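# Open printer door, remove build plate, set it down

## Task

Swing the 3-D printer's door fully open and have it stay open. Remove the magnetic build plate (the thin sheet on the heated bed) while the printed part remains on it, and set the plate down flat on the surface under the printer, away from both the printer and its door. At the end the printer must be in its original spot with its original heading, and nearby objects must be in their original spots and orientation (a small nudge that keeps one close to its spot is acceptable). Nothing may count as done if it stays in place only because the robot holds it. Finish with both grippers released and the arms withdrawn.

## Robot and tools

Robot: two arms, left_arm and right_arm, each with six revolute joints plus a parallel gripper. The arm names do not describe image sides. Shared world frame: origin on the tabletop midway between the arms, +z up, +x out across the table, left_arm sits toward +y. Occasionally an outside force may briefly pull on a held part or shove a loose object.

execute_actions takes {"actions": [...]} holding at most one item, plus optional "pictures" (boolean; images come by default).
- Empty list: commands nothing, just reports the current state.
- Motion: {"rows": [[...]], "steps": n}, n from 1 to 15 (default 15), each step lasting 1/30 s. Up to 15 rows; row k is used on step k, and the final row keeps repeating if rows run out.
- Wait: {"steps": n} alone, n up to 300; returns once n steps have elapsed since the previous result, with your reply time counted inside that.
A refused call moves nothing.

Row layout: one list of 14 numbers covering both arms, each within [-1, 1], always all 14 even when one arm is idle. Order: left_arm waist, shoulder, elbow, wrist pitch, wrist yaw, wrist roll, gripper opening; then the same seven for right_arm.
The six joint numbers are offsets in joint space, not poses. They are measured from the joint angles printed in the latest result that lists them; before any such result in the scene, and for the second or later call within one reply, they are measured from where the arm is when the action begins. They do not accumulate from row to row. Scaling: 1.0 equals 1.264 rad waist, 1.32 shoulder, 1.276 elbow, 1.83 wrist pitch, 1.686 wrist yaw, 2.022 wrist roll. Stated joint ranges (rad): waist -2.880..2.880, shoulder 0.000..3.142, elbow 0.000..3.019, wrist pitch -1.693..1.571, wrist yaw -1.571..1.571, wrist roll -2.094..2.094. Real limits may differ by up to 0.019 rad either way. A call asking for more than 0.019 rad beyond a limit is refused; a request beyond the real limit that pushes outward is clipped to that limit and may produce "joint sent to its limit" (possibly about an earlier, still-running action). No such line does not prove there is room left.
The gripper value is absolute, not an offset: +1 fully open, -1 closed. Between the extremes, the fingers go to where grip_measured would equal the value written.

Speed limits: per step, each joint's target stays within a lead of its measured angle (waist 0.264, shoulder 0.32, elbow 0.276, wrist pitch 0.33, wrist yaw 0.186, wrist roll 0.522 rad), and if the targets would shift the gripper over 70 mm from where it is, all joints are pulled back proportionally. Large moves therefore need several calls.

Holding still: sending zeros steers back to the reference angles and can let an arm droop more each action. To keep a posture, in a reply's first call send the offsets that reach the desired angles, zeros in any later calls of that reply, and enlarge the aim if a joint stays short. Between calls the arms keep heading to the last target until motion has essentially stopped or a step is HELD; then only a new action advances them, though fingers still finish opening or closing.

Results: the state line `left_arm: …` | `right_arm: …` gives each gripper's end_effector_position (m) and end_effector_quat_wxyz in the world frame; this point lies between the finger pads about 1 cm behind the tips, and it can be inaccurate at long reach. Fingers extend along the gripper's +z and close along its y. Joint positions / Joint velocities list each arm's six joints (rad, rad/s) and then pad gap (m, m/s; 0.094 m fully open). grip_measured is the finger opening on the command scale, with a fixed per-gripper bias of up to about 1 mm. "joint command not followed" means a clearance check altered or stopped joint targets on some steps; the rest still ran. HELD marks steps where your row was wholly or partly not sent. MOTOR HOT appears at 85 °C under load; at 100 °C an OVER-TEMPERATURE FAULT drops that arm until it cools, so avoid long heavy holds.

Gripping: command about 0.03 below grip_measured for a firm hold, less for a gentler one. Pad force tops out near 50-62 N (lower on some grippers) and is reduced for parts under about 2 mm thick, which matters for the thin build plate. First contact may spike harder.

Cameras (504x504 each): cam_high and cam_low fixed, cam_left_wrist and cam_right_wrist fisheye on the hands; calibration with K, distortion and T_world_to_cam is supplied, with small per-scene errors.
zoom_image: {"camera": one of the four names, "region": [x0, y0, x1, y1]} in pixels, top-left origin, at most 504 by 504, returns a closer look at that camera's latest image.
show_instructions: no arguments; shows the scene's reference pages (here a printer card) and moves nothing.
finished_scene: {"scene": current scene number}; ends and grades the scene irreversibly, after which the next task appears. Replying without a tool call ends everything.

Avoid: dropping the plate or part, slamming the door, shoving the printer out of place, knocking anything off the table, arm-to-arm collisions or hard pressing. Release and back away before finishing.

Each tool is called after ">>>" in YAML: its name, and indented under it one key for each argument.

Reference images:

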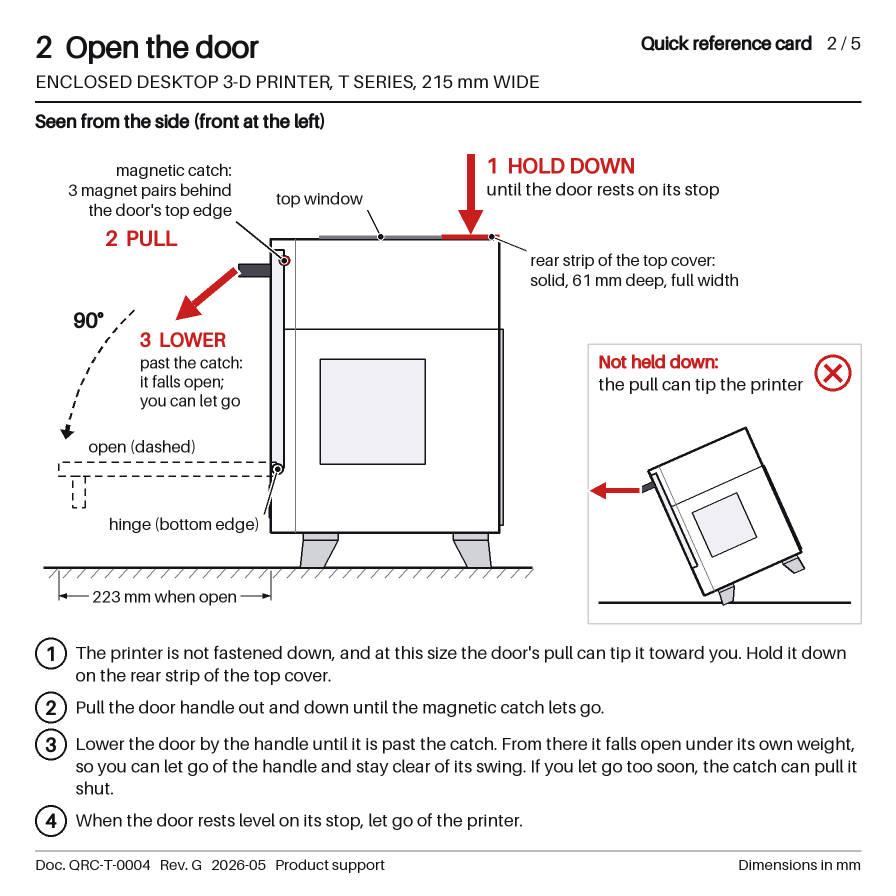

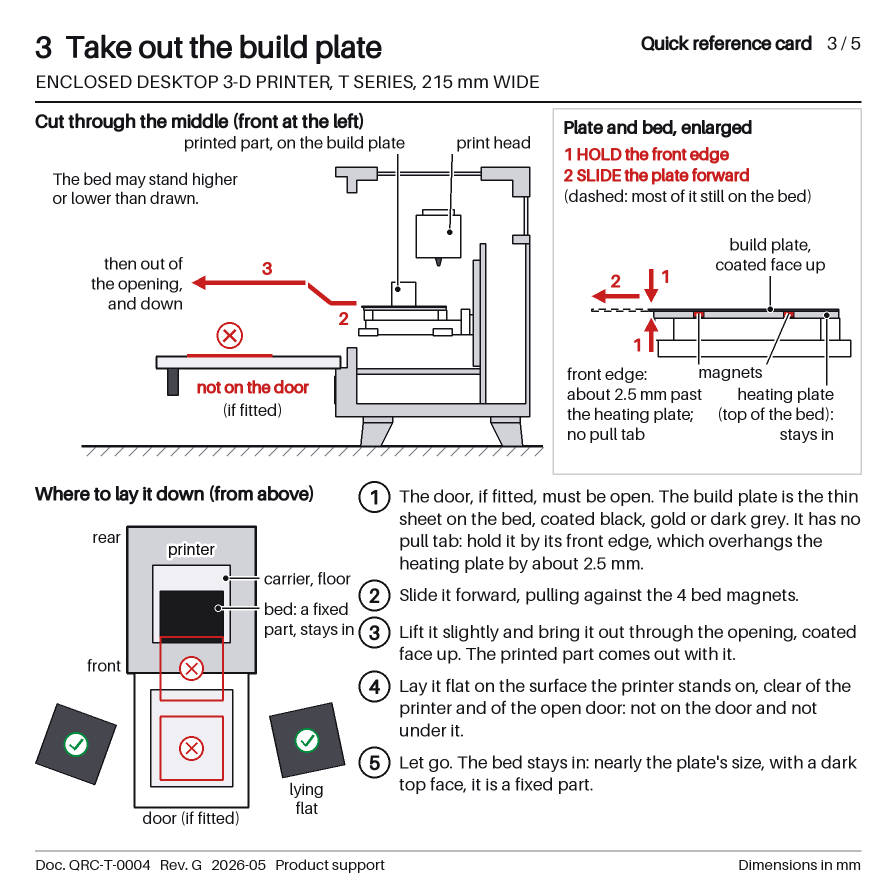

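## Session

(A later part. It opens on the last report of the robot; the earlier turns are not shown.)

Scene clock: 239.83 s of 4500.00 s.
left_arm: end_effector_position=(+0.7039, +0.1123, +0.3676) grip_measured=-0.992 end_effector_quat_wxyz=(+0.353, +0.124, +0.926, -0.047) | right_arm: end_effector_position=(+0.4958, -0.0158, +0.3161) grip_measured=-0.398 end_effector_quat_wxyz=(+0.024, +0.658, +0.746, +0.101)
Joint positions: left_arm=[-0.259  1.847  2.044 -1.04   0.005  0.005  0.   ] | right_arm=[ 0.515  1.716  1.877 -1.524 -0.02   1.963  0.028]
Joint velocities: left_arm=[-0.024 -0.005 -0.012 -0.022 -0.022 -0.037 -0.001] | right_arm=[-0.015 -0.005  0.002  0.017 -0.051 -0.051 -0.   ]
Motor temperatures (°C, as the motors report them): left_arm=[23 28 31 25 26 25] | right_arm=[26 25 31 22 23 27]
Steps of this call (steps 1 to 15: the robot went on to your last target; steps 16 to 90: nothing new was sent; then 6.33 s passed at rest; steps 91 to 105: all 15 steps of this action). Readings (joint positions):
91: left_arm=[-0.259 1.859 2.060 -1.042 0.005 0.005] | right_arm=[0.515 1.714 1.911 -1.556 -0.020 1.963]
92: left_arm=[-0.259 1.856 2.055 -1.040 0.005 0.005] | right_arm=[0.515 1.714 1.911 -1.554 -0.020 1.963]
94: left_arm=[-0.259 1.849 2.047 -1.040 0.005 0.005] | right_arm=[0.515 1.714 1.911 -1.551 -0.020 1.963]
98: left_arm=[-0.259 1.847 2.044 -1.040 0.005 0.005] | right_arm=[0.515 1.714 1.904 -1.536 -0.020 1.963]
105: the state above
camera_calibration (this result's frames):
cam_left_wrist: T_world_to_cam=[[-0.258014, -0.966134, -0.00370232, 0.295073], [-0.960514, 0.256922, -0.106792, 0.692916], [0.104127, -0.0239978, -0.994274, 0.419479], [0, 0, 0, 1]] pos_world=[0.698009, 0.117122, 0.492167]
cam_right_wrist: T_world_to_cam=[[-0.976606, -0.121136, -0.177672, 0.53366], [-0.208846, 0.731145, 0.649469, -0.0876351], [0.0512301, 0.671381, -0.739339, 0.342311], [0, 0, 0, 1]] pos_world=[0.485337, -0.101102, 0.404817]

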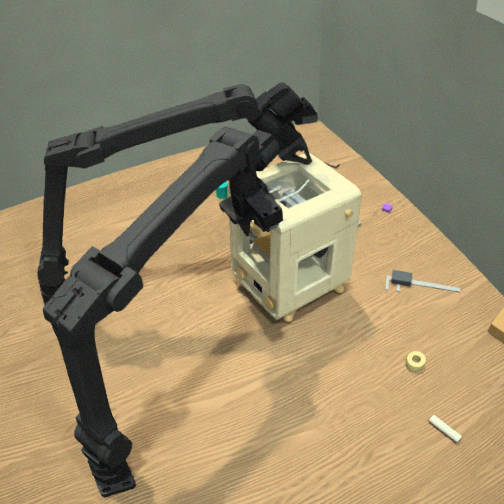

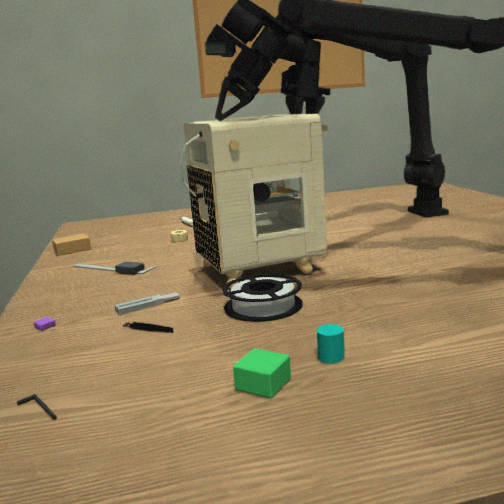

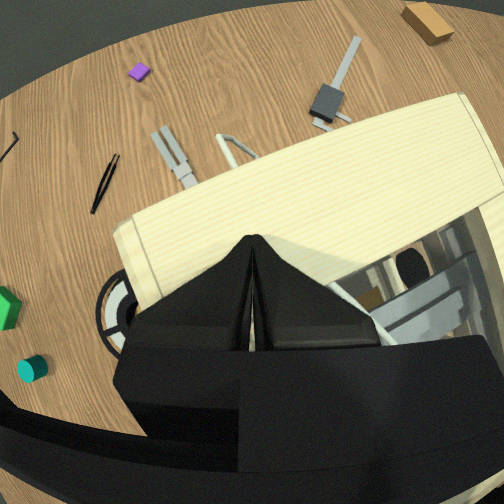

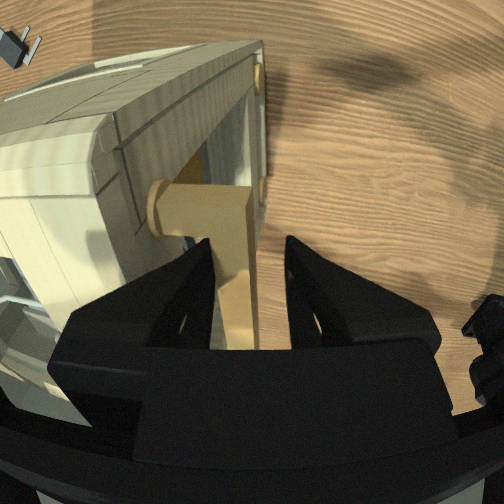

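>>> execute_actions:
  actions:
    - {"rows": [[0,0.02,-0.015,-0.005,0,0,-1, 0,0,-0.01,0.005,0,0,-0.5],[0,0.03,-0.022,-0.005,0,0,-1, 0,0,-0.012,0.005,0,0,-0.5],[0,0.04,-0.03,-0.01,0,0,-1, 0,0,-0.012,0.005,0,0,-0.55],[0,0.05,-0.04,-0.01,0,0,-1, 0,0,-0.012,0.005,0,0,-0.55],[0,0.06,-0.045,-0.01,0,0,-1, 0.002,-0.005,-0.02,0.007,0,0,-0.6],[0,0.06,-0.045,-0.01,0,0,-1, 0.004,-0.01,-0.028,0.009,0,0,-0.6],[0,0.06,-0.045,-0.01,0,0,-1, 0.005,-0.014,-0.035,0.011,0,0,-0.6],[0,0.06,-0.045,-0.01,0,0,-1, 0.007,-0.018,-0.042,0.013,0,0,-0.6],[0,0.06,-0.045,-0.01,0,0,-1, 0.008,-0.022,-0.048,0.015,0,0,-0.6],[0,0.06,-0.045,-0.01,0,0,-1, 0.01,-0.026,-0.054,0.017,0,0,-0.6],[0,0.06,-0.045,-0.01,0,0,-1, 0.011,-0.03,-0.06,0.019,0,0,-0.6],[0,0.06,-0.045,-0.01,0,0,-1, 0.013,-0.035,-0.065,0.021,0,0,-0.6],[0,0.06,-0.045,-0.01,0,0,-1, 0.014,-0.039,-0.07,0.022,0,0,-0.6]], "steps": 15}

Scene clock: 280.27 s of 4500.00 s.
left_arm: end_effector_position=(+0.7037, +0.1123, +0.3653) grip_measured=-0.992 end_effector_quat_wxyz=(+0.352, +0.124, +0.927, -0.047) | right_arm: end_effector_position=(+0.4986, -0.0155, +0.3151) grip_measured=-0.597 end_effector_quat_wxyz=(+0.035, +0.656, +0.743, +0.125)
Joint positions: left_arm=[-0.259  1.847  2.039 -1.038  0.005  0.005  0.   ] | right_arm=[ 0.515  1.686  1.828 -1.453 -0.014  1.963  0.019]
Joint velocities: left_arm=[-0.005  0.005 -0.007 -0.017 -0.007 -0.007  0.001] | right_arm=[-0.005 -0.044 -0.061  0.066 -0.081 -0.095 -0.   ]
Motor temperatures (°C, as the motors report them): left_arm=[23 28 31 25 26 25] | right_arm=[26 25 30 22 23 27]
Steps of this call (steps 1 to 15: the robot went on to your last target; steps 16 to 90: nothing new was sent; then 36.93 s passed at rest; steps 91 to 105: all 15 steps of this action). Readings (joint positions):
91: left_arm=[-0.259 1.847 2.044 -1.040 0.005 0.005] | right_arm=[0.515 1.716 1.877 -1.522 -0.019 1.963]
92: left_arm=[-0.259 1.847 2.042 -1.040 0.005 0.005] | right_arm=[0.515 1.716 1.877 -1.519 -0.019 1.963]
94: left_arm=[-0.259 1.847 2.039 -1.039 0.005 0.005] | right_arm=[0.515 1.716 1.877 -1.515 -0.017 1.963]
98: left_arm=[-0.259 1.847 2.039 -1.038 0.005 0.005] | right_arm=[0.515 1.711 1.865 -1.499 -0.014 1.963]
105: the state above
camera_calibration (this result's frames):
cam_left_wrist: T_world_to_cam=[[-0.258025, -0.966131, -0.00369597, 0.295069], [-0.960824, 0.257004, -0.103758, 0.691571], [0.101193, -0.0232208, -0.994596, 0.419251], [0, 0, 0, 1]] pos_world=[0.698188, 0.117074, 0.489832]
cam_right_wrist: T_world_to_cam=[[-0.967173, -0.115728, -0.226236, 0.546901], [-0.238857, 0.717883, 0.653904, -0.0732553], [0.0867359, 0.686477, -0.72196, 0.318331], [0, 0, 0, 1]] pos_world=[0.48384, -0.102646, 0.401453]

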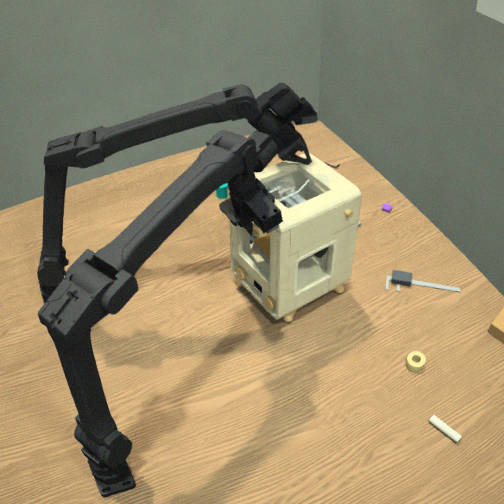

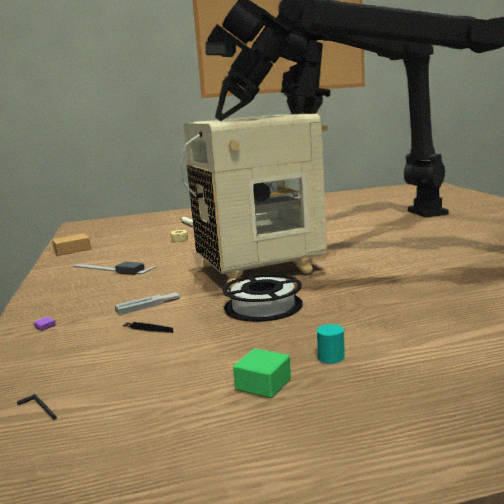

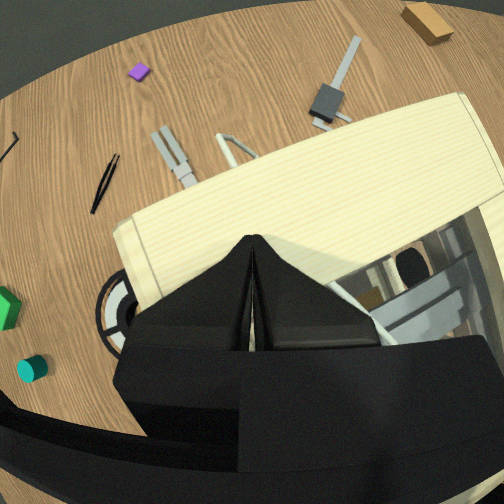

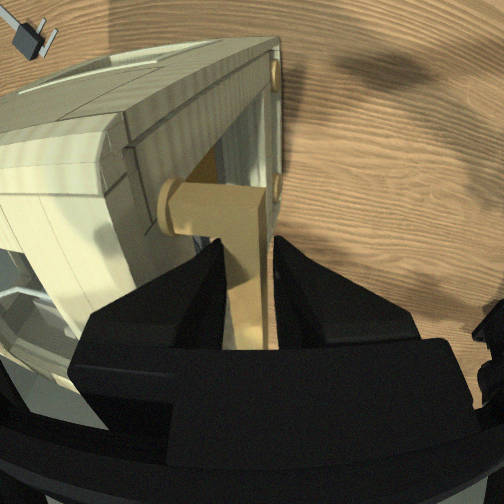

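>>> execute_actions:
  actions:
    - {"rows": [[0,0.08,-0.06,-0.015,0,0,-1, 0.01,-0.015,-0.04,-0.02,0,0,-0.62],[0,0.08,-0.06,-0.015,0,0,-1, 0.01,-0.018,-0.045,-0.024,0,0,-0.62],[0,0.08,-0.06,-0.015,0,0,-1, 0.01,-0.021,-0.05,-0.028,0,0,-0.62],[0,0.08,-0.06,-0.015,0,0,-1, 0.012,-0.024,-0.055,-0.032,0,0,-0.62],[0,0.08,-0.06,-0.015,0,0,-1, 0.012,-0.027,-0.06,-0.036,0,0,-0.62],[0,0.08,-0.06,-0.015,0,0,-1, 0.014,-0.03,-0.065,-0.04,0,0,-0.62],[0,0.08,-0.06,-0.015,0,0,-1, 0.014,-0.033,-0.07,-0.044,0,0,-0.62],[0,0.08,-0.06,-0.015,0,0,-1, 0.016,-0.036,-0.075,-0.048,0,0,-0.62],[0,0.08,-0.06,-0.015,0,0,-1, 0.016,-0.039,-0.08,-0.052,0,0,-0.62],[0,0.08,-0.06,-0.015,0,0,-1, 0.018,-0.042,-0.085,-0.056,0,0,-0.62],[0,0.08,-0.06,-0.015,0,0,-1, 0.018,-0.045,-0.09,-0.06,0,0,-0.62]], "steps": 15}

Scene clock: 292.47 s of 4500.00 s.
left_arm: end_effector_position=(+0.7010, +0.1055, +0.3648) grip_measured=-0.992 end_effector_quat_wxyz=(+0.350, +0.129, +0.926, -0.052) | right_arm: end_effector_position=(+0.4823, -0.0200, +0.3143) grip_measured=-0.616 end_effector_quat_wxyz=(+0.036, +0.651, +0.748, +0.122)
Joint positions: left_arm=[-0.267  1.845  2.035 -1.038  0.012  0.005  0.   ] | right_arm=[ 0.523  1.643  1.771 -1.443 -0.011  1.958  0.018]
Joint velocities: left_arm=[-0.034  0.005 -0.002 -0.007 -0.051 -0.022  0.   ] | right_arm=[ 0.005 -0.093 -0.066 -0.042  0.022  0.007 -0.   ]
Motor temperatures (°C, as the motors report them): left_arm=[23 28 30 25 26 25] | right_arm=[26 25 30 22 23 27]
Steps of this call (steps 1 to 15: the robot went on to your last target; steps 16 to 90: nothing new was sent; then 8.70 s passed at rest; steps 91 to 105: all 15 steps of this action). Readings (joint positions):
91: left_arm=[-0.259 1.847 2.039 -1.038 0.005 0.005] | right_arm=[0.515 1.685 1.825 -1.450 -0.013 1.963]
92: left_arm=[-0.259 1.847 2.038 -1.038 0.005 0.005] | right_arm=[0.515 1.684 1.823 -1.449 -0.013 1.963]
94: left_arm=[-0.259 1.847 2.038 -1.038 0.005 0.005] | right_arm=[0.515 1.681 1.818 -1.446 -0.013 1.961]
98: left_arm=[-0.260 1.846 2.037 -1.038 0.009 0.005] | right_arm=[0.517 1.673 1.807 -1.443 -0.013 1.958]
105: the state above
camera_calibration (this result's frames):
cam_left_wrist: T_world_to_cam=[[-0.27051, -0.962716, 0.00145299, 0.294294], [-0.95771, 0.268949, -0.102263, 0.686672], [0.0980592, -0.0290547, -0.994756, 0.421749], [0, 0, 0, 1]] pos_world=[0.695886, 0.110895, 0.489331]
cam_right_wrist: T_world_to_cam=[[-0.965858, -0.129343, -0.224473, 0.528981], [-0.247309, 0.718429, 0.650153, -0.0681565], [0.0771757, 0.68347, -0.725888, 0.327992], [0, 0, 0, 1]] pos_world=[0.468752, -0.106787, 0.40114]

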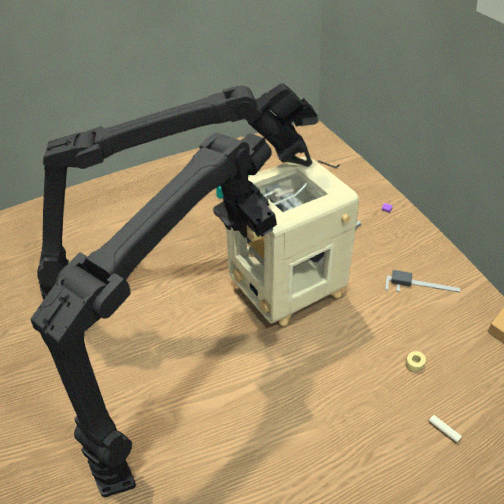

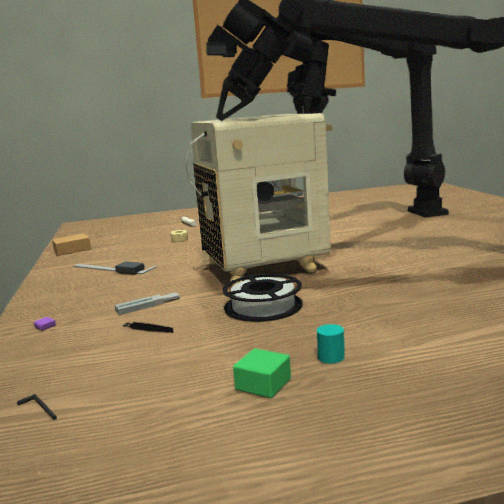

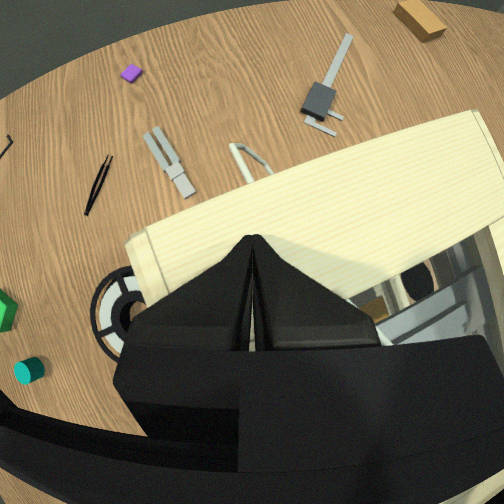

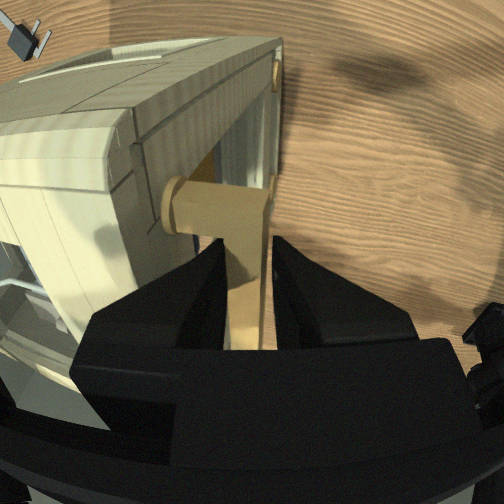

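>>> execute_actions:
  actions:
    - {"rows": [[0,0.0,0.0,0,0,0,-1, 0,0,0,0,0,0,-0.62]], "steps": 10}

Scene clock: 296.27 s of 4500.00 s.
left_arm: end_effector_position=(+0.6998, +0.1049, +0.3688) grip_measured=-0.992 end_effector_quat_wxyz=(+0.353, +0.129, +0.925, -0.053) | right_arm: end_effector_position=(+0.4828, -0.0195, +0.3149) grip_measured=-0.618 end_effector_quat_wxyz=(+0.038, +0.651, +0.748, +0.125)
Joint positions: left_arm=[-0.268  1.839  2.035 -1.036  0.012  0.005  0.   ] | right_arm=[ 0.524  1.64   1.768 -1.437 -0.01   1.958  0.018]
Joint velocities: left_arm=[-0.015 -0.005  0.027  0.017  0.007 -0.022  0.   ] | right_arm=[ 0.005  0.005  0.007  0.002 -0.066  0.051 -0.001]
Motor temperatures (°C, as the motors report them): left_arm=[23 28 30 25 26 25] | right_arm=[26 25 30 22 23 27]
Steps of this call (steps 1 to 15: the robot went on to your last target; steps 16 to 90: nothing new was sent; then 0.47 s passed at rest; steps 91 to 100: all 10 steps of this action). Readings (joint positions):
91: left_arm=[-0.268 1.840 2.035 -1.036 0.012 0.005] | right_arm=[0.524 1.640 1.768 -1.439 -0.011 1.958]
92: left_arm=[-0.268 1.839 2.035 -1.036 0.012 0.005] | right_arm=[0.524 1.640 1.768 -1.437 -0.010 1.958]
94: left_arm=[-0.268 1.839 2.035 -1.036 0.012 0.005] | right_arm=[0.524 1.640 1.768 -1.437 -0.010 1.958]
98: left_arm=[-0.268 1.839 2.035 -1.036 0.012 0.005] | right_arm=[0.524 1.640 1.768 -1.437 -0.010 1.958]
100: the state above
camera_calibration (this result's frames):
cam_left_wrist: T_world_to_cam=[[-0.271866, -0.962334, 0.0016915, 0.294206], [-0.956641, 0.270066, -0.109093, 0.687762], [0.104527, -0.0312768, -0.99403, 0.421281], [0, 0, 0, 1]] pos_world=[0.693891, 0.110559, 0.493298]
cam_right_wrist: T_world_to_cam=[[-0.964364, -0.129255, -0.230859, 0.530971], [-0.251707, 0.717058, 0.649978, -0.06663], [0.0815269, 0.684924, -0.724039, 0.325416], [0, 0, 0, 1]] pos_world=[0.468748, -0.106477, 0.401502]

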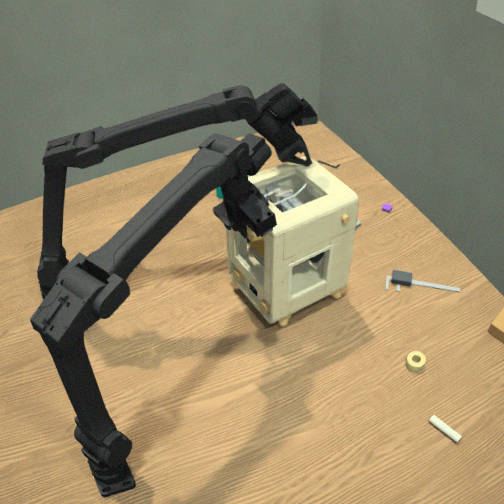

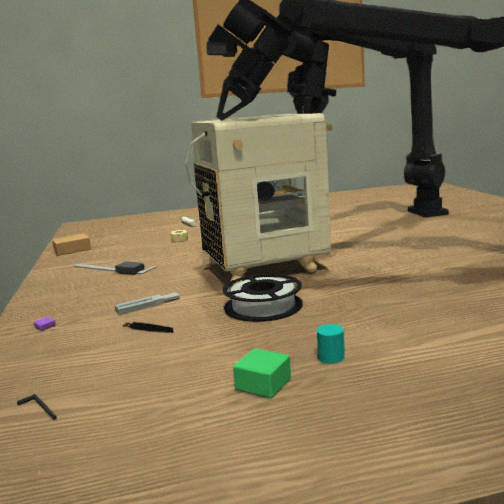

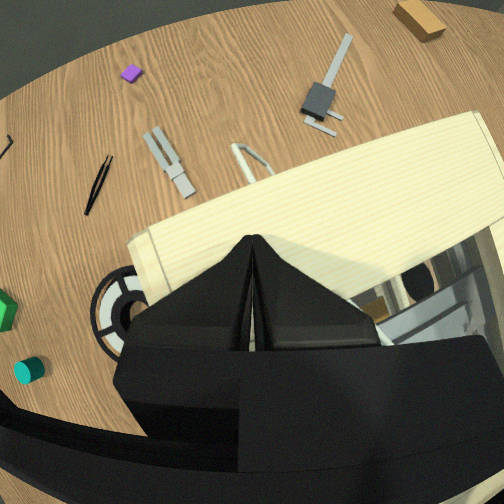

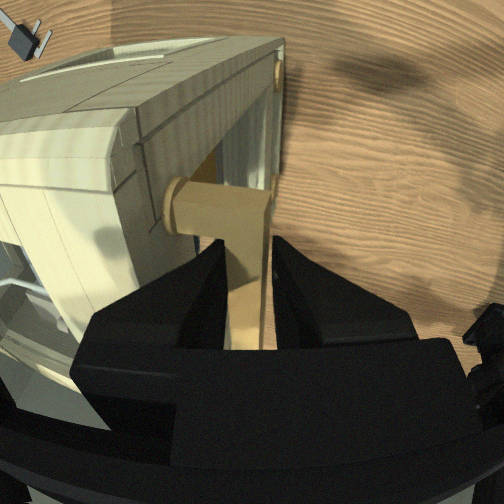

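>>> execute_actions:
  actions:
    - {"rows": [[0,0.05,-0.03,0,0,0,-1, 0,0,-0.01,0,0,0,-0.68],[0,0.07,-0.04,0,0,0,-1, 0,0,-0.01,0,0,0,-0.7],[0,0.09,-0.055,0,0,0,-1, 0,0,-0.01,0,0,0,-0.72],[0,0.11,-0.07,-0.005,0,0,-1, 0,0,-0.01,0,0,0,-0.74],[0,0.13,-0.08,-0.005,0,0,-1, 0,0,-0.01,0,0,0,-0.76],[0,0.15,-0.095,-0.01,0,0,-1, 0,0,-0.01,0,0,0,-0.76],[0,0.17,-0.11,-0.01,0,0,-1, 0,0,-0.01,0,0,0,-0.76],[0,0.19,-0.12,-0.01,0,0,-1, 0,0,-0.01,0,0,0,-0.76]], "steps": 15}
  pictures: false

Scene clock: 331.17 s of 4500.00 s.
left_arm: end_effector_position=(+0.7004, +0.1047, +0.3650) grip_measured=-0.992 end_effector_quat_wxyz=(+0.351, +0.129, +0.926, -0.052) | right_arm: end_effector_position=(+0.4837, -0.0196, +0.3151) grip_measured=-0.695 end_effector_quat_wxyz=(+0.039, +0.651, +0.748, +0.126)
Joint positions: left_arm=[-0.268  1.842  2.03  -1.033  0.012  0.005  0.   ] | right_arm=[ 0.524  1.64   1.768 -1.434 -0.008  1.958  0.014]
Joint velocities: left_arm=[ 0.005 -0.005  0.007  0.007 -0.066 -0.007  0.001] | right_arm=[-0.005  0.015 -0.002  0.002  0.007  0.007 -0.001]
Motor temperatures (°C, as the motors report them): left_arm=[23 28 32 25 26 25] | right_arm=[26 25 31 22 23 27]
Steps of this call (steps 1 to 15: the robot went on to your last target; steps 16 to 90: nothing new was sent; then 31.40 s passed at rest; steps 91 to 105: all 15 steps of this action). Readings (joint positions):
91: left_arm=[-0.268 1.842 2.032 -1.036 0.012 0.005] | right_arm=[0.524 1.640 1.768 -1.435 -0.008 1.958]
92: left_arm=[-0.268 1.842 2.032 -1.034 0.012 0.005] | right_arm=[0.524 1.640 1.768 -1.434 -0.008 1.958]
94: left_arm=[-0.268 1.842 2.030 -1.033 0.012 0.005] | right_arm=[0.524 1.640 1.768 -1.434 -0.008 1.958]
98: left_arm=[-0.268 1.842 2.030 -1.033 0.012 0.005] | right_arm=[0.524 1.640 1.768 -1.434 -0.008 1.958]
105: the state above

>>> execute_actions:
  actions:
    - {"rows": [[0,-0.04,0,0,0,-0.1,-1, 0,0,0,0,0,0,-0.73],[0,-0.07,0,0,0,-0.2,-1, 0,0,0,0,0,0,-0.73],[0,-0.1,-0.02,0,0,-0.3,-1, 0,0,0,0,0,0,-0.73],[0,-0.13,-0.05,0.01,0,-0.4,-1, 0,0,0,0,0,0,-0.73],[0,-0.16,-0.08,0.02,0,-0.5,-1, 0,0,0,0,0,0,-0.73],[0,-0.19,-0.11,0.03,0,-0.6,-1, 0,0,0,0,0,0,-0.73],[0,-0.22,-0.14,0.04,0,-0.78,-1, 0,0,0,0,0,0,-0.73],[0,-0.25,-0.18,0.05,0,-0.78,-1, 0,0,0,0,0,0,-0.73],[0,-0.28,-0.22,0.06,0,-0.78,-1, 0,0,0,0,0,0,-0.73],[0,-0.31,-0.26,0.07,0,-0.78,-1, 0,0,0,0,0,0,-0.73],[0,-0.34,-0.3,0.085,0,-0.78,-1, 0,0,0,0,0,0,-0.73],[0,-0.37,-0.34,0.085,0,-0.78,-1, 0,0,0,0,0,0,-0.73],[0,-0.4,-0.38,0.085,0,-0.78,-1, 0,0,0,0,0,0,-0.73],[0,-0.426,-0.42,0.085,0,-0.78,-1, 0,0,0,0,0,0,-0.73],[0,-0.426,-0.46,0.085,0,-0.78,-1, 0,0,0,0,0,0,-0.73]], "steps": 15}
  pictures: false

>>> execute_actions:
  actions:
    - {"steps": 30}
  pictures: false

Scene clock: 387.10 s of 4500.00 s.
left_arm: end_effector_position=(+0.5283, +0.1521, +0.4613) grip_measured=-0.992 end_effector_quat_wxyz=(+0.329, -0.397, +0.802, -0.302) | right_arm: end_effector_position=(+0.4837, -0.0196, +0.3151) grip_measured=-0.695 end_effector_quat_wxyz=(+0.039, +0.651, +0.748, +0.126)
Joint positions: left_arm=[-0.268  1.29   1.544 -0.898  0.012 -1.194  0.   ] | right_arm=[ 0.524  1.64   1.768 -1.434 -0.008  1.958  0.014]
Joint velocities: left_arm=[-0.005 -1.48  -1.228  0.115  0.022 -2.484 -0.001] | right_arm=[ 0.005  0.005 -0.007 -0.007 -0.022  0.007 -0.002]
Motor temperatures (°C, as the motors report them): left_arm=[23 28 30 25 26 25] | right_arm=[26 25 30 22 23 27]
Steps of this call (steps 1 to 15: the robot went on to your last target; steps 16 to 90: nothing new was sent; then 52.43 s passed at rest; steps 91 to 105: all 15 steps of this action). Readings (joint positions):
91: left_arm=[-0.268 1.834 2.030 -1.031 0.012 -0.022] | right_arm=[0.524 1.640 1.768 -1.434 -0.008 1.958]
92: left_arm=[-0.268 1.827 2.025 -1.031 0.012 -0.085] | right_arm=[0.524 1.640 1.768 -1.434 -0.008 1.958]
94: left_arm=[-0.268 1.796 2.000 -1.030 0.012 -0.253] | right_arm=[0.524 1.640 1.768 -1.434 -0.008 1.958]
98: left_arm=[-0.268 1.666 1.886 -1.002 0.012 -0.549] | right_arm=[0.524 1.640 1.768 -1.434 -0.008 1.958]
105: the state above

Scene clock: 388.10 s of 4500.00 s.
left_arm: end_effector_position=(+0.5187, +0.1548, +0.4031) grip_measured=-0.992 end_effector_quat_wxyz=(+0.242, -0.548, +0.734, -0.321) | right_arm: end_effector_position=(+0.4837, -0.0196, +0.3151) grip_measured=-0.695 end_effector_quat_wxyz=(+0.039, +0.651, +0.748, +0.126)
Joint positions: left_arm=[-0.268  1.285  1.434 -0.894  0.012 -1.556  0.   ] | right_arm=[ 0.524  1.64   1.768 -1.434 -0.008  1.958  0.014]
Joint velocities: left_arm=[-0.015 -0.005 -0.007 -0.002  0.037 -0.037  0.   ] | right_arm=[-0.015 -0.015 -0.007 -0.012  0.022 -0.037  0.   ]
Motor temperatures (°C, as the motors report them): left_arm=[23 28 30 25 26 25] | right_arm=[26 25 30 22 23 27]
Steps of this call (steps 1 to 30: the robot went on to your last target). Readings (joint positions):
1: left_arm=[-0.268 1.246 1.507 -0.898 0.012 -1.267] | right_arm=[0.524 1.640 1.768 -1.434 -0.008 1.958]
2: left_arm=[-0.268 1.217 1.482 -0.898 0.012 -1.326] | right_arm=[0.524 1.640 1.768 -1.434 -0.008 1.958]
4: left_arm=[-0.268 1.198 1.466 -0.898 0.012 -1.410] | right_arm=[0.524 1.640 1.768 -1.434 -0.008 1.958]
8: left_arm=[-0.268 1.235 1.462 -0.894 0.012 -1.496] | right_arm=[0.524 1.640 1.768 -1.434 -0.008 1.958]
30: the state above

>>> execute_actions:
  actions:
    - {"rows": [[-0.015,0,-0.004,0,0,0,-1, 0,0,0,0,0,0,-0.73],[-0.03,0,-0.008,0,0,0,-1, 0,0,0,0,0,0,-0.73],[-0.045,0,-0.012,0,0,0,-1, 0,0,0,0,0,0,-0.73],[-0.06,0,-0.016,0.005,0,0,-1, 0,0,0,0,0,0,-0.73],[-0.075,0,-0.02,0.005,0,0,-1, 0,0,0,0,0,0,-0.73],[-0.09,0,-0.024,0.005,0,0,-1, 0,0,0,0,0,0,-0.73],[-0.105,0,-0.028,0.01,0,0,-1, 0,0,0,0,0,0,-0.73],[-0.12,0,-0.032,0.01,0,0,-1, 0,0,0,0,0,0,-0.73],[-0.13,0,-0.036,0.012,0,0,-1, 0,0,0,0,0,0,-0.73],[-0.14,0,-0.04,0.012,0,0,-1, 0,0,0,0,0,0,-0.73],[-0.146,0,-0.044,0.012,0,0,-1, 0,0,0,0,0,0,-0.73],[-0.151,0,-0.048,0.012,0,0,-1, 0,0,0,0,0,0,-0.73]], "steps": 15}
  pictures: false

>>> execute_actions:
  actions:
    - {"steps": 15}

Scene clock: 398.93 s of 4500.00 s.
left_arm: end_effector_position=(+0.4724, +0.0567, +0.3697) grip_measured=-0.992 end_effector_quat_wxyz=(+0.193, -0.477, +0.795, -0.321) | right_arm: end_effector_position=(+0.4837, -0.0196, +0.3151) grip_measured=-0.695 end_effector_quat_wxyz=(+0.039, +0.651, +0.748, +0.126)
Joint positions: left_arm=[-0.471  1.285  1.373 -0.891  0.012 -1.556  0.   ] | right_arm=[ 0.524  1.64   1.768 -1.434 -0.008  1.958  0.014]
Joint velocities: left_arm=[-0.024  0.005 -0.037  0.007 -0.007 -0.037 -0.001] | right_arm=[-0.005 -0.015  0.007  0.007 -0.007  0.11   0.   ]
Motor temperatures (°C, as the motors report them): left_arm=[23 28 31 25 26 25] | right_arm=[26 25 31 22 23 27]
Steps of this call (steps 1 to 15: the robot went on to your last target; steps 16 to 90: nothing new was sent; then 7.33 s passed at rest; steps 91 to 105: all 15 steps of this action). Readings (joint positions):
91: left_arm=[-0.269 1.285 1.434 -0.894 0.012 -1.556] | right_arm=[0.524 1.640 1.768 -1.434 -0.008 1.958]
92: left_arm=[-0.271 1.285 1.433 -0.894 0.012 -1.556] | right_arm=[0.524 1.640 1.768 -1.434 -0.008 1.958]
94: left_arm=[-0.287 1.285 1.429 -0.894 0.012 -1.556] | right_arm=[0.524 1.640 1.768 -1.434 -0.008 1.958]
98: left_arm=[-0.364 1.285 1.406 -0.893 0.012 -1.556] | right_arm=[0.524 1.640 1.768 -1.434 -0.008 1.958]
105: the state above

Scene clock: 399.43 s of 4500.00 s.
left_arm: end_effector_position=(+0.4730, +0.0580, +0.3692) grip_measured=-0.992 end_effector_quat_wxyz=(+0.194, -0.478, +0.795, -0.320) | right_arm: end_effector_position=(+0.4837, -0.0196, +0.3151) grip_measured=-0.695 end_effector_quat_wxyz=(+0.039, +0.651, +0.748, +0.126)
Joint positions: left_arm=[-0.468  1.285  1.372 -0.891  0.012 -1.556  0.   ] | right_arm=[ 0.524  1.64   1.768 -1.434 -0.008  1.958  0.014]
Joint velocities: left_arm=[-0.015  0.005 -0.007 -0.002 -0.066  0.007 -0.   ] | right_arm=[ 0.005 -0.005 -0.012 -0.012  0.037 -0.007  0.   ]
Motor temperatures (°C, as the motors report them): left_arm=[23 28 31 25 26 25] | right_arm=[26 25 31 22 23 27]
Steps of this call (steps 1 to 15: the robot went on to your last target). Readings (joint positions):
1: left_arm=[-0.471 1.285 1.372 -0.891 0.012 -1.556] | right_arm=[0.524 1.640 1.768 -1.434 -0.008 1.958]
2: left_arm=[-0.470 1.285 1.372 -0.891 0.012 -1.556] | right_arm=[0.524 1.640 1.768 -1.434 -0.008 1.958]
4: left_arm=[-0.469 1.285 1.372 -0.891 0.012 -1.556] | right_arm=[0.524 1.640 1.768 -1.434 -0.008 1.958]
8: left_arm=[-0.468 1.285 1.372 -0.891 0.012 -1.556] | right_arm=[0.524 1.640 1.768 -1.434 -0.008 1.958]
15: the state above
All arms were judged still, so your last target was given up. Only a new action makes them travel on or press farther. Fingers that are still opening or closing keep moving.
camera_calibration (this result's frames):
cam_left_wrist: T_world_to_cam=[[0.639738, -0.339172, 0.689709, -0.533954], [-0.735184, -0.531733, 0.420433, 0.229694], [0.224142, -0.77603, -0.589524, 0.281216], [0, 0, 0, 1]] pos_world=[0.447426, 0.159266, 0.437485]
cam_right_wrist: T_world_to_cam=[[-0.963678, -0.128446, -0.23415, 0.532565], [-0.253344, 0.717092, 0.649305, -0.0654976], [0.0845066, 0.685041, -0.723587, 0.323937], [0, 0, 0, 1]] pos_world=[0.469253, -0.106537, 0.401624]

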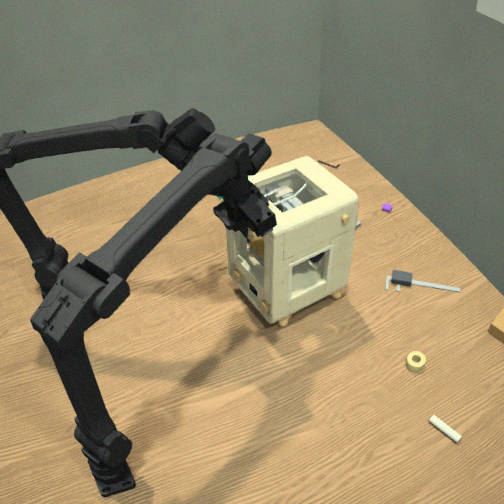

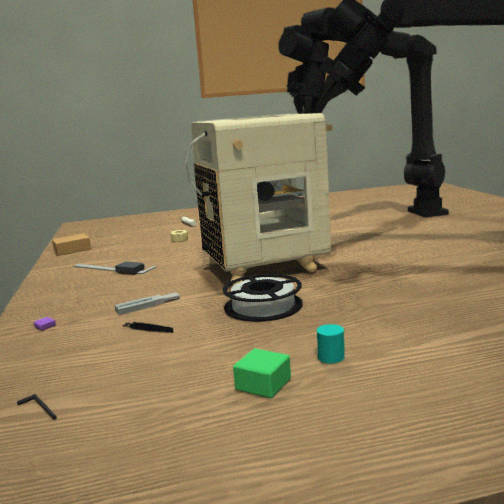

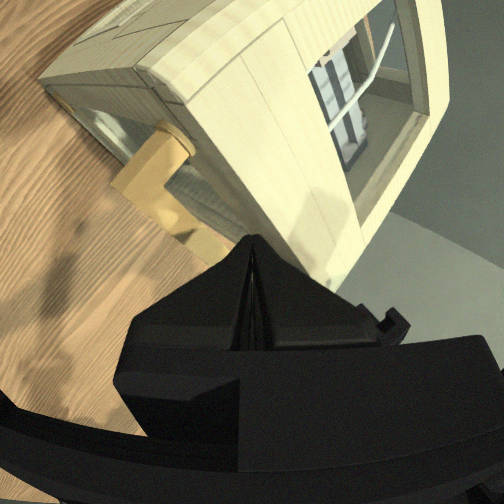

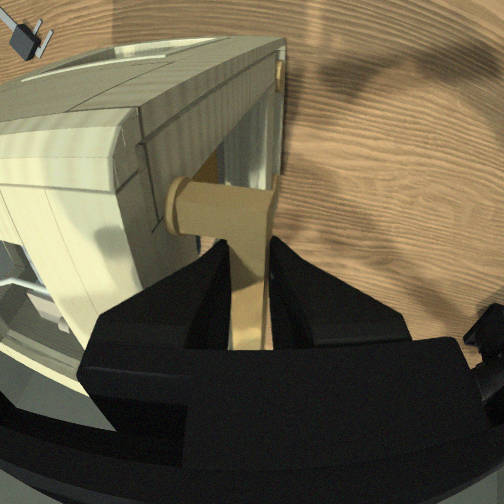

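>>> zoom_image:
  camera: "cam_left_wrist"
  region: [90, 40, 330, 280]

Region (90, 40, 330, 280) of cam_left_wrist's 504x504 image, scaled by 2.100, with more detail than that image has.

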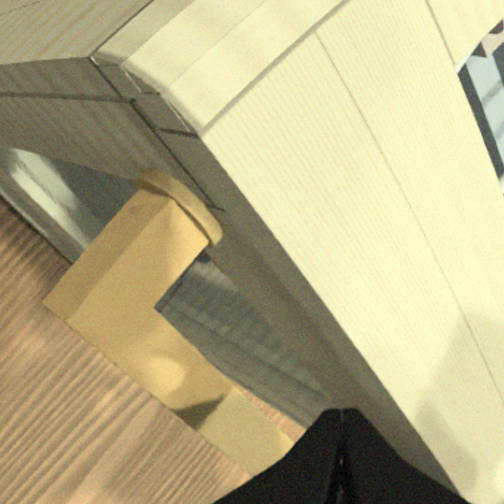

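>>> execute_actions:
  actions:
    - {"rows": [[0,0.008,0,0,0,0,-1, 0,0,0,0,0,0,-0.73],[0,0.012,0,0,0,0,-1, 0,0,0,0,0,0,-0.73],[0,0.016,0,0,0,0,-1, 0,0,0,0,0,0,-0.73],[0,0.02,0,0,0,0,-1, 0,0,0,0,0,0,-0.73],[0,0.024,0,0,0,0,-1, 0,0,0,0,0,0,-0.73],[0,0.028,0,0,0,0,-1, 0,0,0,0,0,0,-0.73]], "steps": 15}
  pictures: false

Scene clock: 418.30 s of 4500.00 s.
left_arm: end_effector_position=(+0.4790, +0.0549, +0.3542) grip_measured=-0.992 end_effector_quat_wxyz=(+0.186, -0.481, +0.799, -0.309) | right_arm: end_effector_position=(+0.4837, -0.0196, +0.3151) grip_measured=-0.695 end_effector_quat_wxyz=(+0.039, +0.651, +0.748, +0.126)
Joint positions: left_arm=[-0.468  1.314  1.372 -0.891  0.012 -1.556  0.   ] | right_arm=[ 0.524  1.64   1.768 -1.434 -0.008  1.958  0.014]
Joint velocities: left_arm=[-0.015 -0.024  0.007 -0.002  0.066 -0.037  0.   ] | right_arm=[-0.005  0.005  0.017 -0.002  0.007 -0.007 -0.   ]
Motor temperatures (°C, as the motors report them): left_arm=[23 28 32 25 26 25] | right_arm=[26 25 31 22 23 27]
Steps of this call (steps 1 to 90: nothing new was sent; then 15.37 s passed at rest; steps 91 to 105: all 15 steps of this action). Readings (joint positions):
91: left_arm=[-0.468 1.285 1.372 -0.891 0.012 -1.556] | right_arm=[0.524 1.640 1.768 -1.434 -0.008 1.958]
92: left_arm=[-0.468 1.285 1.372 -0.891 0.012 -1.556] | right_arm=[0.524 1.640 1.768 -1.434 -0.008 1.958]
94: left_arm=[-0.468 1.286 1.372 -0.891 0.012 -1.556] | right_arm=[0.524 1.640 1.768 -1.434 -0.008 1.958]
98: left_arm=[-0.468 1.298 1.372 -0.891 0.012 -1.556] | right_arm=[0.524 1.640 1.768 -1.434 -0.008 1.958]
105: the state above

>>> execute_actions:
  actions:
    - {"rows": [[0,0.01,0.008,0,0,0,-1, 0,0,0,0,0,0,-0.73],[0,0.014,0.012,0,0,0,-1, 0,0,0,0,0,0,-0.73],[0,0.018,0.016,0,0,0,-1, 0,0,0,0,0,0,-0.73],[0,0.022,0.02,0,0,0,-1, 0,0,0,0,0,0,-0.73],[0,0.026,0.023,0,0,0,-1, 0,0,0,0,0,0,-0.73],[0,0.03,0.026,0,0,0,-1, 0,0,0,0,0,0,-0.73],[0,0.034,0.029,0,0,0,-1, 0,0,0,0,0,0,-0.73],[0,0.038,0.032,0,0,0,-1, 0,0,0,0,0,0,-0.73]], "steps": 15}

Scene clock: 429.37 s of 4500.00 s.
left_arm: end_effector_position=(+0.4869, +0.0506, +0.3321) grip_measured=-0.992 end_effector_quat_wxyz=(+0.175, -0.485, +0.806, -0.292) | right_arm: end_effector_position=(+0.4837, -0.0196, +0.3151) grip_measured=-0.695 end_effector_quat_wxyz=(+0.039, +0.651, +0.748, +0.126)
Joint positions: left_arm=[-0.468  1.356  1.372 -0.891  0.013 -1.556  0.   ] | right_arm=[ 0.524  1.64   1.768 -1.434 -0.008  1.958  0.014]
Joint velocities: left_arm=[ 0.005 -0.005 -0.002 -0.017 -0.007 -0.022 -0.001] | right_arm=[ 0.005 -0.015 -0.002  0.002  0.007  0.081 -0.   ]
Motor temperatures (°C, as the motors report them): left_arm=[23 28 32 25 26 25] | right_arm=[26 25 31 22 23 27]
Steps of this call (steps 1 to 15: the robot went on to your last target; steps 16 to 90: nothing new was sent; then 7.57 s passed at rest; steps 91 to 105: all 15 steps of this action). Readings (joint positions):
91: left_arm=[-0.468 1.314 1.372 -0.891 0.012 -1.556] | right_arm=[0.524 1.640 1.768 -1.434 -0.008 1.958]
92: left_arm=[-0.468 1.314 1.372 -0.891 0.012 -1.556] | right_arm=[0.524 1.640 1.768 -1.434 -0.008 1.958]
94: left_arm=[-0.468 1.316 1.372 -0.891 0.012 -1.556] | right_arm=[0.524 1.640 1.768 -1.434 -0.008 1.958]
98: left_arm=[-0.468 1.331 1.372 -0.891 0.012 -1.556] | right_arm=[0.524 1.640 1.768 -1.434 -0.008 1.958]
105: the state above
camera_calibration (this result's frames):
cam_left_wrist: T_world_to_cam=[[0.682158, -0.360642, 0.63608, -0.521553], [-0.707716, -0.544362, 0.450342, 0.228932], [0.183846, -0.757368, -0.626573, 0.281437], [0, 0, 0, 1]] pos_world=[0.466059, 0.149679, 0.404993]
cam_right_wrist: T_world_to_cam=[[-0.963678, -0.128446, -0.23415, 0.532565], [-0.253344, 0.717092, 0.649305, -0.0654976], [0.0845066, 0.685041, -0.723587, 0.323937], [0, 0, 0, 1]] pos_world=[0.469253, -0.106537, 0.401624]

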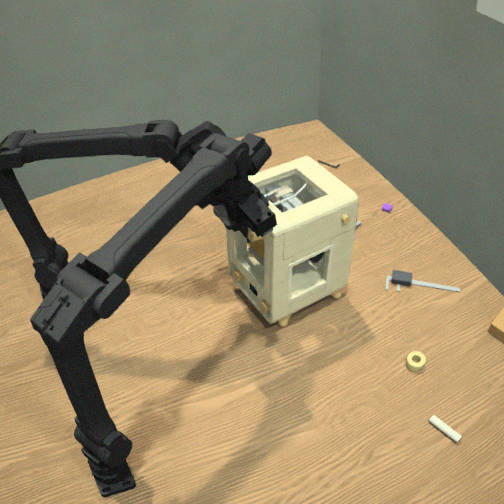

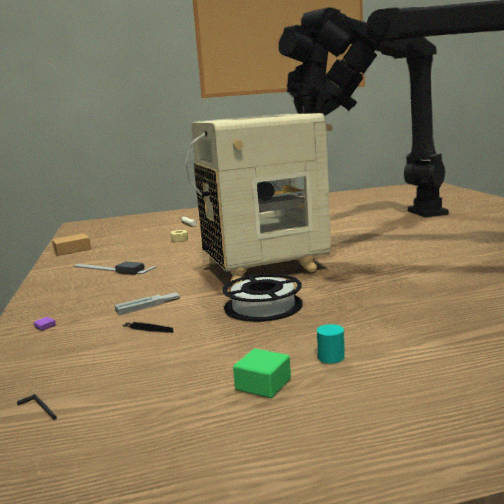

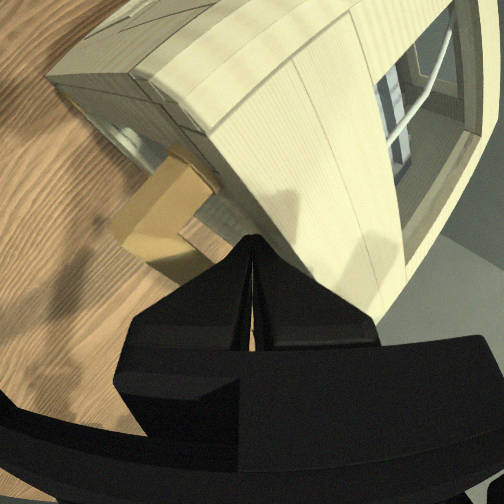

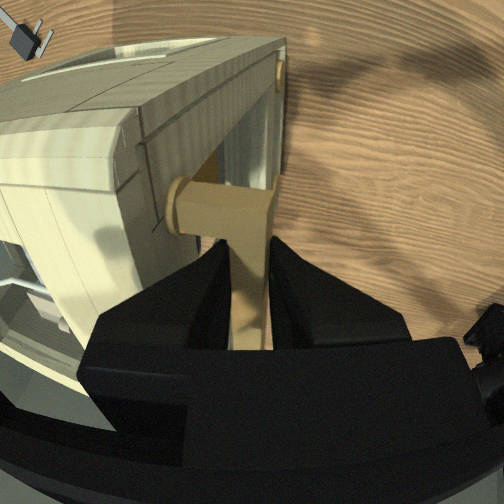

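>>> execute_actions:
  actions:
    - {"rows": [[0,0,0.035,0,0,0,-1, 0,0,0,0,0,0,-0.73],[0,0,0.04,0,0,0,-1, 0,0,0,0,0,0,-0.73],[0,0,0.045,0,0,0,-1, 0,0,0,0,0,0,-0.73],[0,0,0.05,0,0,0,-1, 0,0,0,0,0,0,-0.73],[0,0,0.055,0,0,0,-1, 0,0,0,0,0,0,-0.73],[0,0,0.06,0,0,0,-1, 0,0,0,0,0,0,-0.73]], "steps": 15}
  pictures: false

Scene clock: 437.40 s of 4500.00 s.
left_arm: end_effector_position=(+0.4873, +0.0492, +0.3362) grip_measured=-0.992 end_effector_quat_wxyz=(+0.175, -0.483, +0.805, -0.295) | right_arm: end_effector_position=(+0.4837, -0.0196, +0.3151) grip_measured=-0.695 end_effector_quat_wxyz=(+0.039, +0.651, +0.748, +0.126)
Joint positions: left_arm=[-0.469  1.356  1.38  -0.894  0.017 -1.556  0.   ] | right_arm=[ 0.524  1.64   1.768 -1.434 -0.008  1.958  0.014]
Joint velocities: left_arm=[-0.015  0.005 -0.007 -0.012  0.007  0.007  0.   ] | right_arm=[-0.015 -0.024 -0.022 -0.012 -0.022 -0.022 -0.002]
Motor temperatures (°C, as the motors report them): left_arm=[23 28 33 25 26 25] | right_arm=[26 25 31 22 23 27]
Steps of this call (steps 1 to 15: the robot went on to your last target; steps 16 to 90: nothing new was sent; then 4.53 s passed at rest; steps 91 to 105: all 15 steps of this action). Readings (joint positions):
91: left_arm=[-0.468 1.356 1.372 -0.891 0.014 -1.556] | right_arm=[0.524 1.640 1.768 -1.434 -0.008 1.958]
92: left_arm=[-0.468 1.356 1.372 -0.891 0.014 -1.556] | right_arm=[0.524 1.640 1.768 -1.434 -0.008 1.958]
94: left_arm=[-0.468 1.356 1.372 -0.891 0.014 -1.556] | right_arm=[0.524 1.640 1.768 -1.434 -0.008 1.958]
98: left_arm=[-0.469 1.356 1.377 -0.893 0.017 -1.556] | right_arm=[0.524 1.640 1.768 -1.434 -0.008 1.958]
105: the state above

>>> execute_actions:
  actions:
    - {"rows": [[0,-0.01,0.05,0,0,0,-1, 0,0,0,0,0,0,-0.73],[0,-0.014,0.05,0,0,0,-1, 0,0,0,0,0,0,-0.73],[0,-0.018,0.05,0,0,0,-1, 0,0,0,0,0,0,-0.73],[0,-0.022,0.05,0,0,0,-1, 0,0,0,0,0,0,-0.73]], "steps": 15}

Scene clock: 443.60 s of 4500.00 s.
left_arm: end_effector_position=(+0.4844, +0.0504, +0.3584) grip_measured=-0.992 end_effector_quat_wxyz=(+0.185, -0.479, +0.799, -0.312) | right_arm: end_effector_position=(+0.4837, -0.0196, +0.3151) grip_measured=-0.695 end_effector_quat_wxyz=(+0.039, +0.651, +0.748, +0.126)
Joint positions: left_arm=[-0.469  1.33   1.396 -0.895  0.018 -1.556  0.   ] | right_arm=[ 0.524  1.64   1.768 -1.434 -0.008  1.958  0.014]
Joint velocities: left_arm=[-0.005 -0.005  0.007  0.002  0.007  0.007 -0.   ] | right_arm=[ 0.005 -0.005 -0.012  0.002 -0.007  0.081 -0.001]
Motor temperatures (°C, as the motors report them): left_arm=[23 28 34 25 26 25] | right_arm=[26 25 31 22 23 27]
Steps of this call (steps 1 to 15: the robot went on to your last target; steps 16 to 90: nothing new was sent; then 2.70 s passed at rest; steps 91 to 105: all 15 steps of this action). Readings (joint positions):
91: left_arm=[-0.469 1.356 1.380 -0.895 0.018 -1.556] | right_arm=[0.524 1.640 1.768 -1.434 -0.008 1.958]
92: left_arm=[-0.469 1.355 1.380 -0.895 0.018 -1.556] | right_arm=[0.524 1.640 1.768 -1.434 -0.008 1.958]
94: left_arm=[-0.469 1.352 1.381 -0.895 0.018 -1.556] | right_arm=[0.524 1.640 1.768 -1.434 -0.008 1.958]
98: left_arm=[-0.469 1.339 1.386 -0.895 0.018 -1.556] | right_arm=[0.524 1.640 1.768 -1.434 -0.008 1.958]
105: the state above
camera_calibration (this result's frames):
cam_left_wrist: T_world_to_cam=[[0.654458, -0.347296, 0.671618, -0.536584], [-0.727663, -0.530615, 0.434688, 0.229783], [0.205405, -0.773196, -0.59998, 0.27912], [0, 0, 0, 1]] pos_world=[0.461044, 0.151388, 0.427962]
cam_right_wrist: T_world_to_cam=[[-0.963678, -0.128446, -0.23415, 0.532565], [-0.253344, 0.717092, 0.649305, -0.0654976], [0.0845066, 0.685041, -0.723587, 0.323937], [0, 0, 0, 1]] pos_world=[0.469253, -0.106537, 0.401624]

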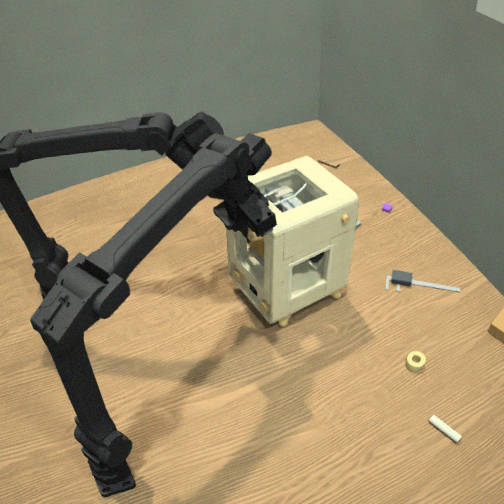

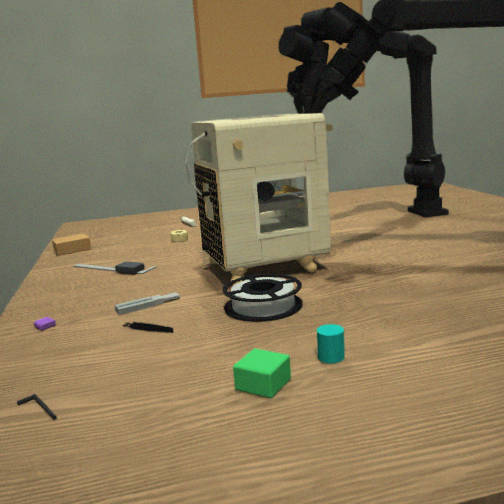

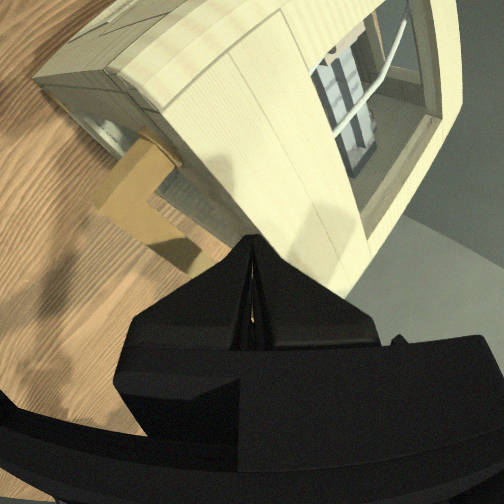

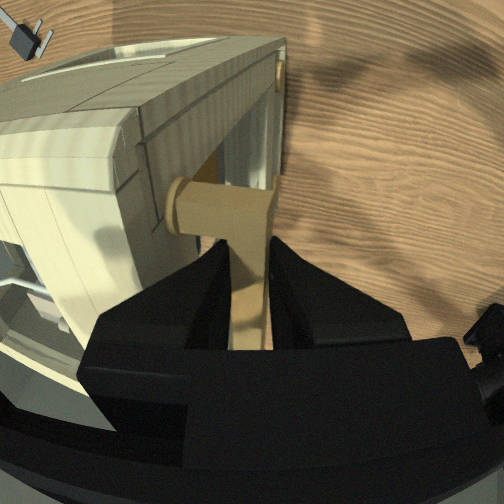

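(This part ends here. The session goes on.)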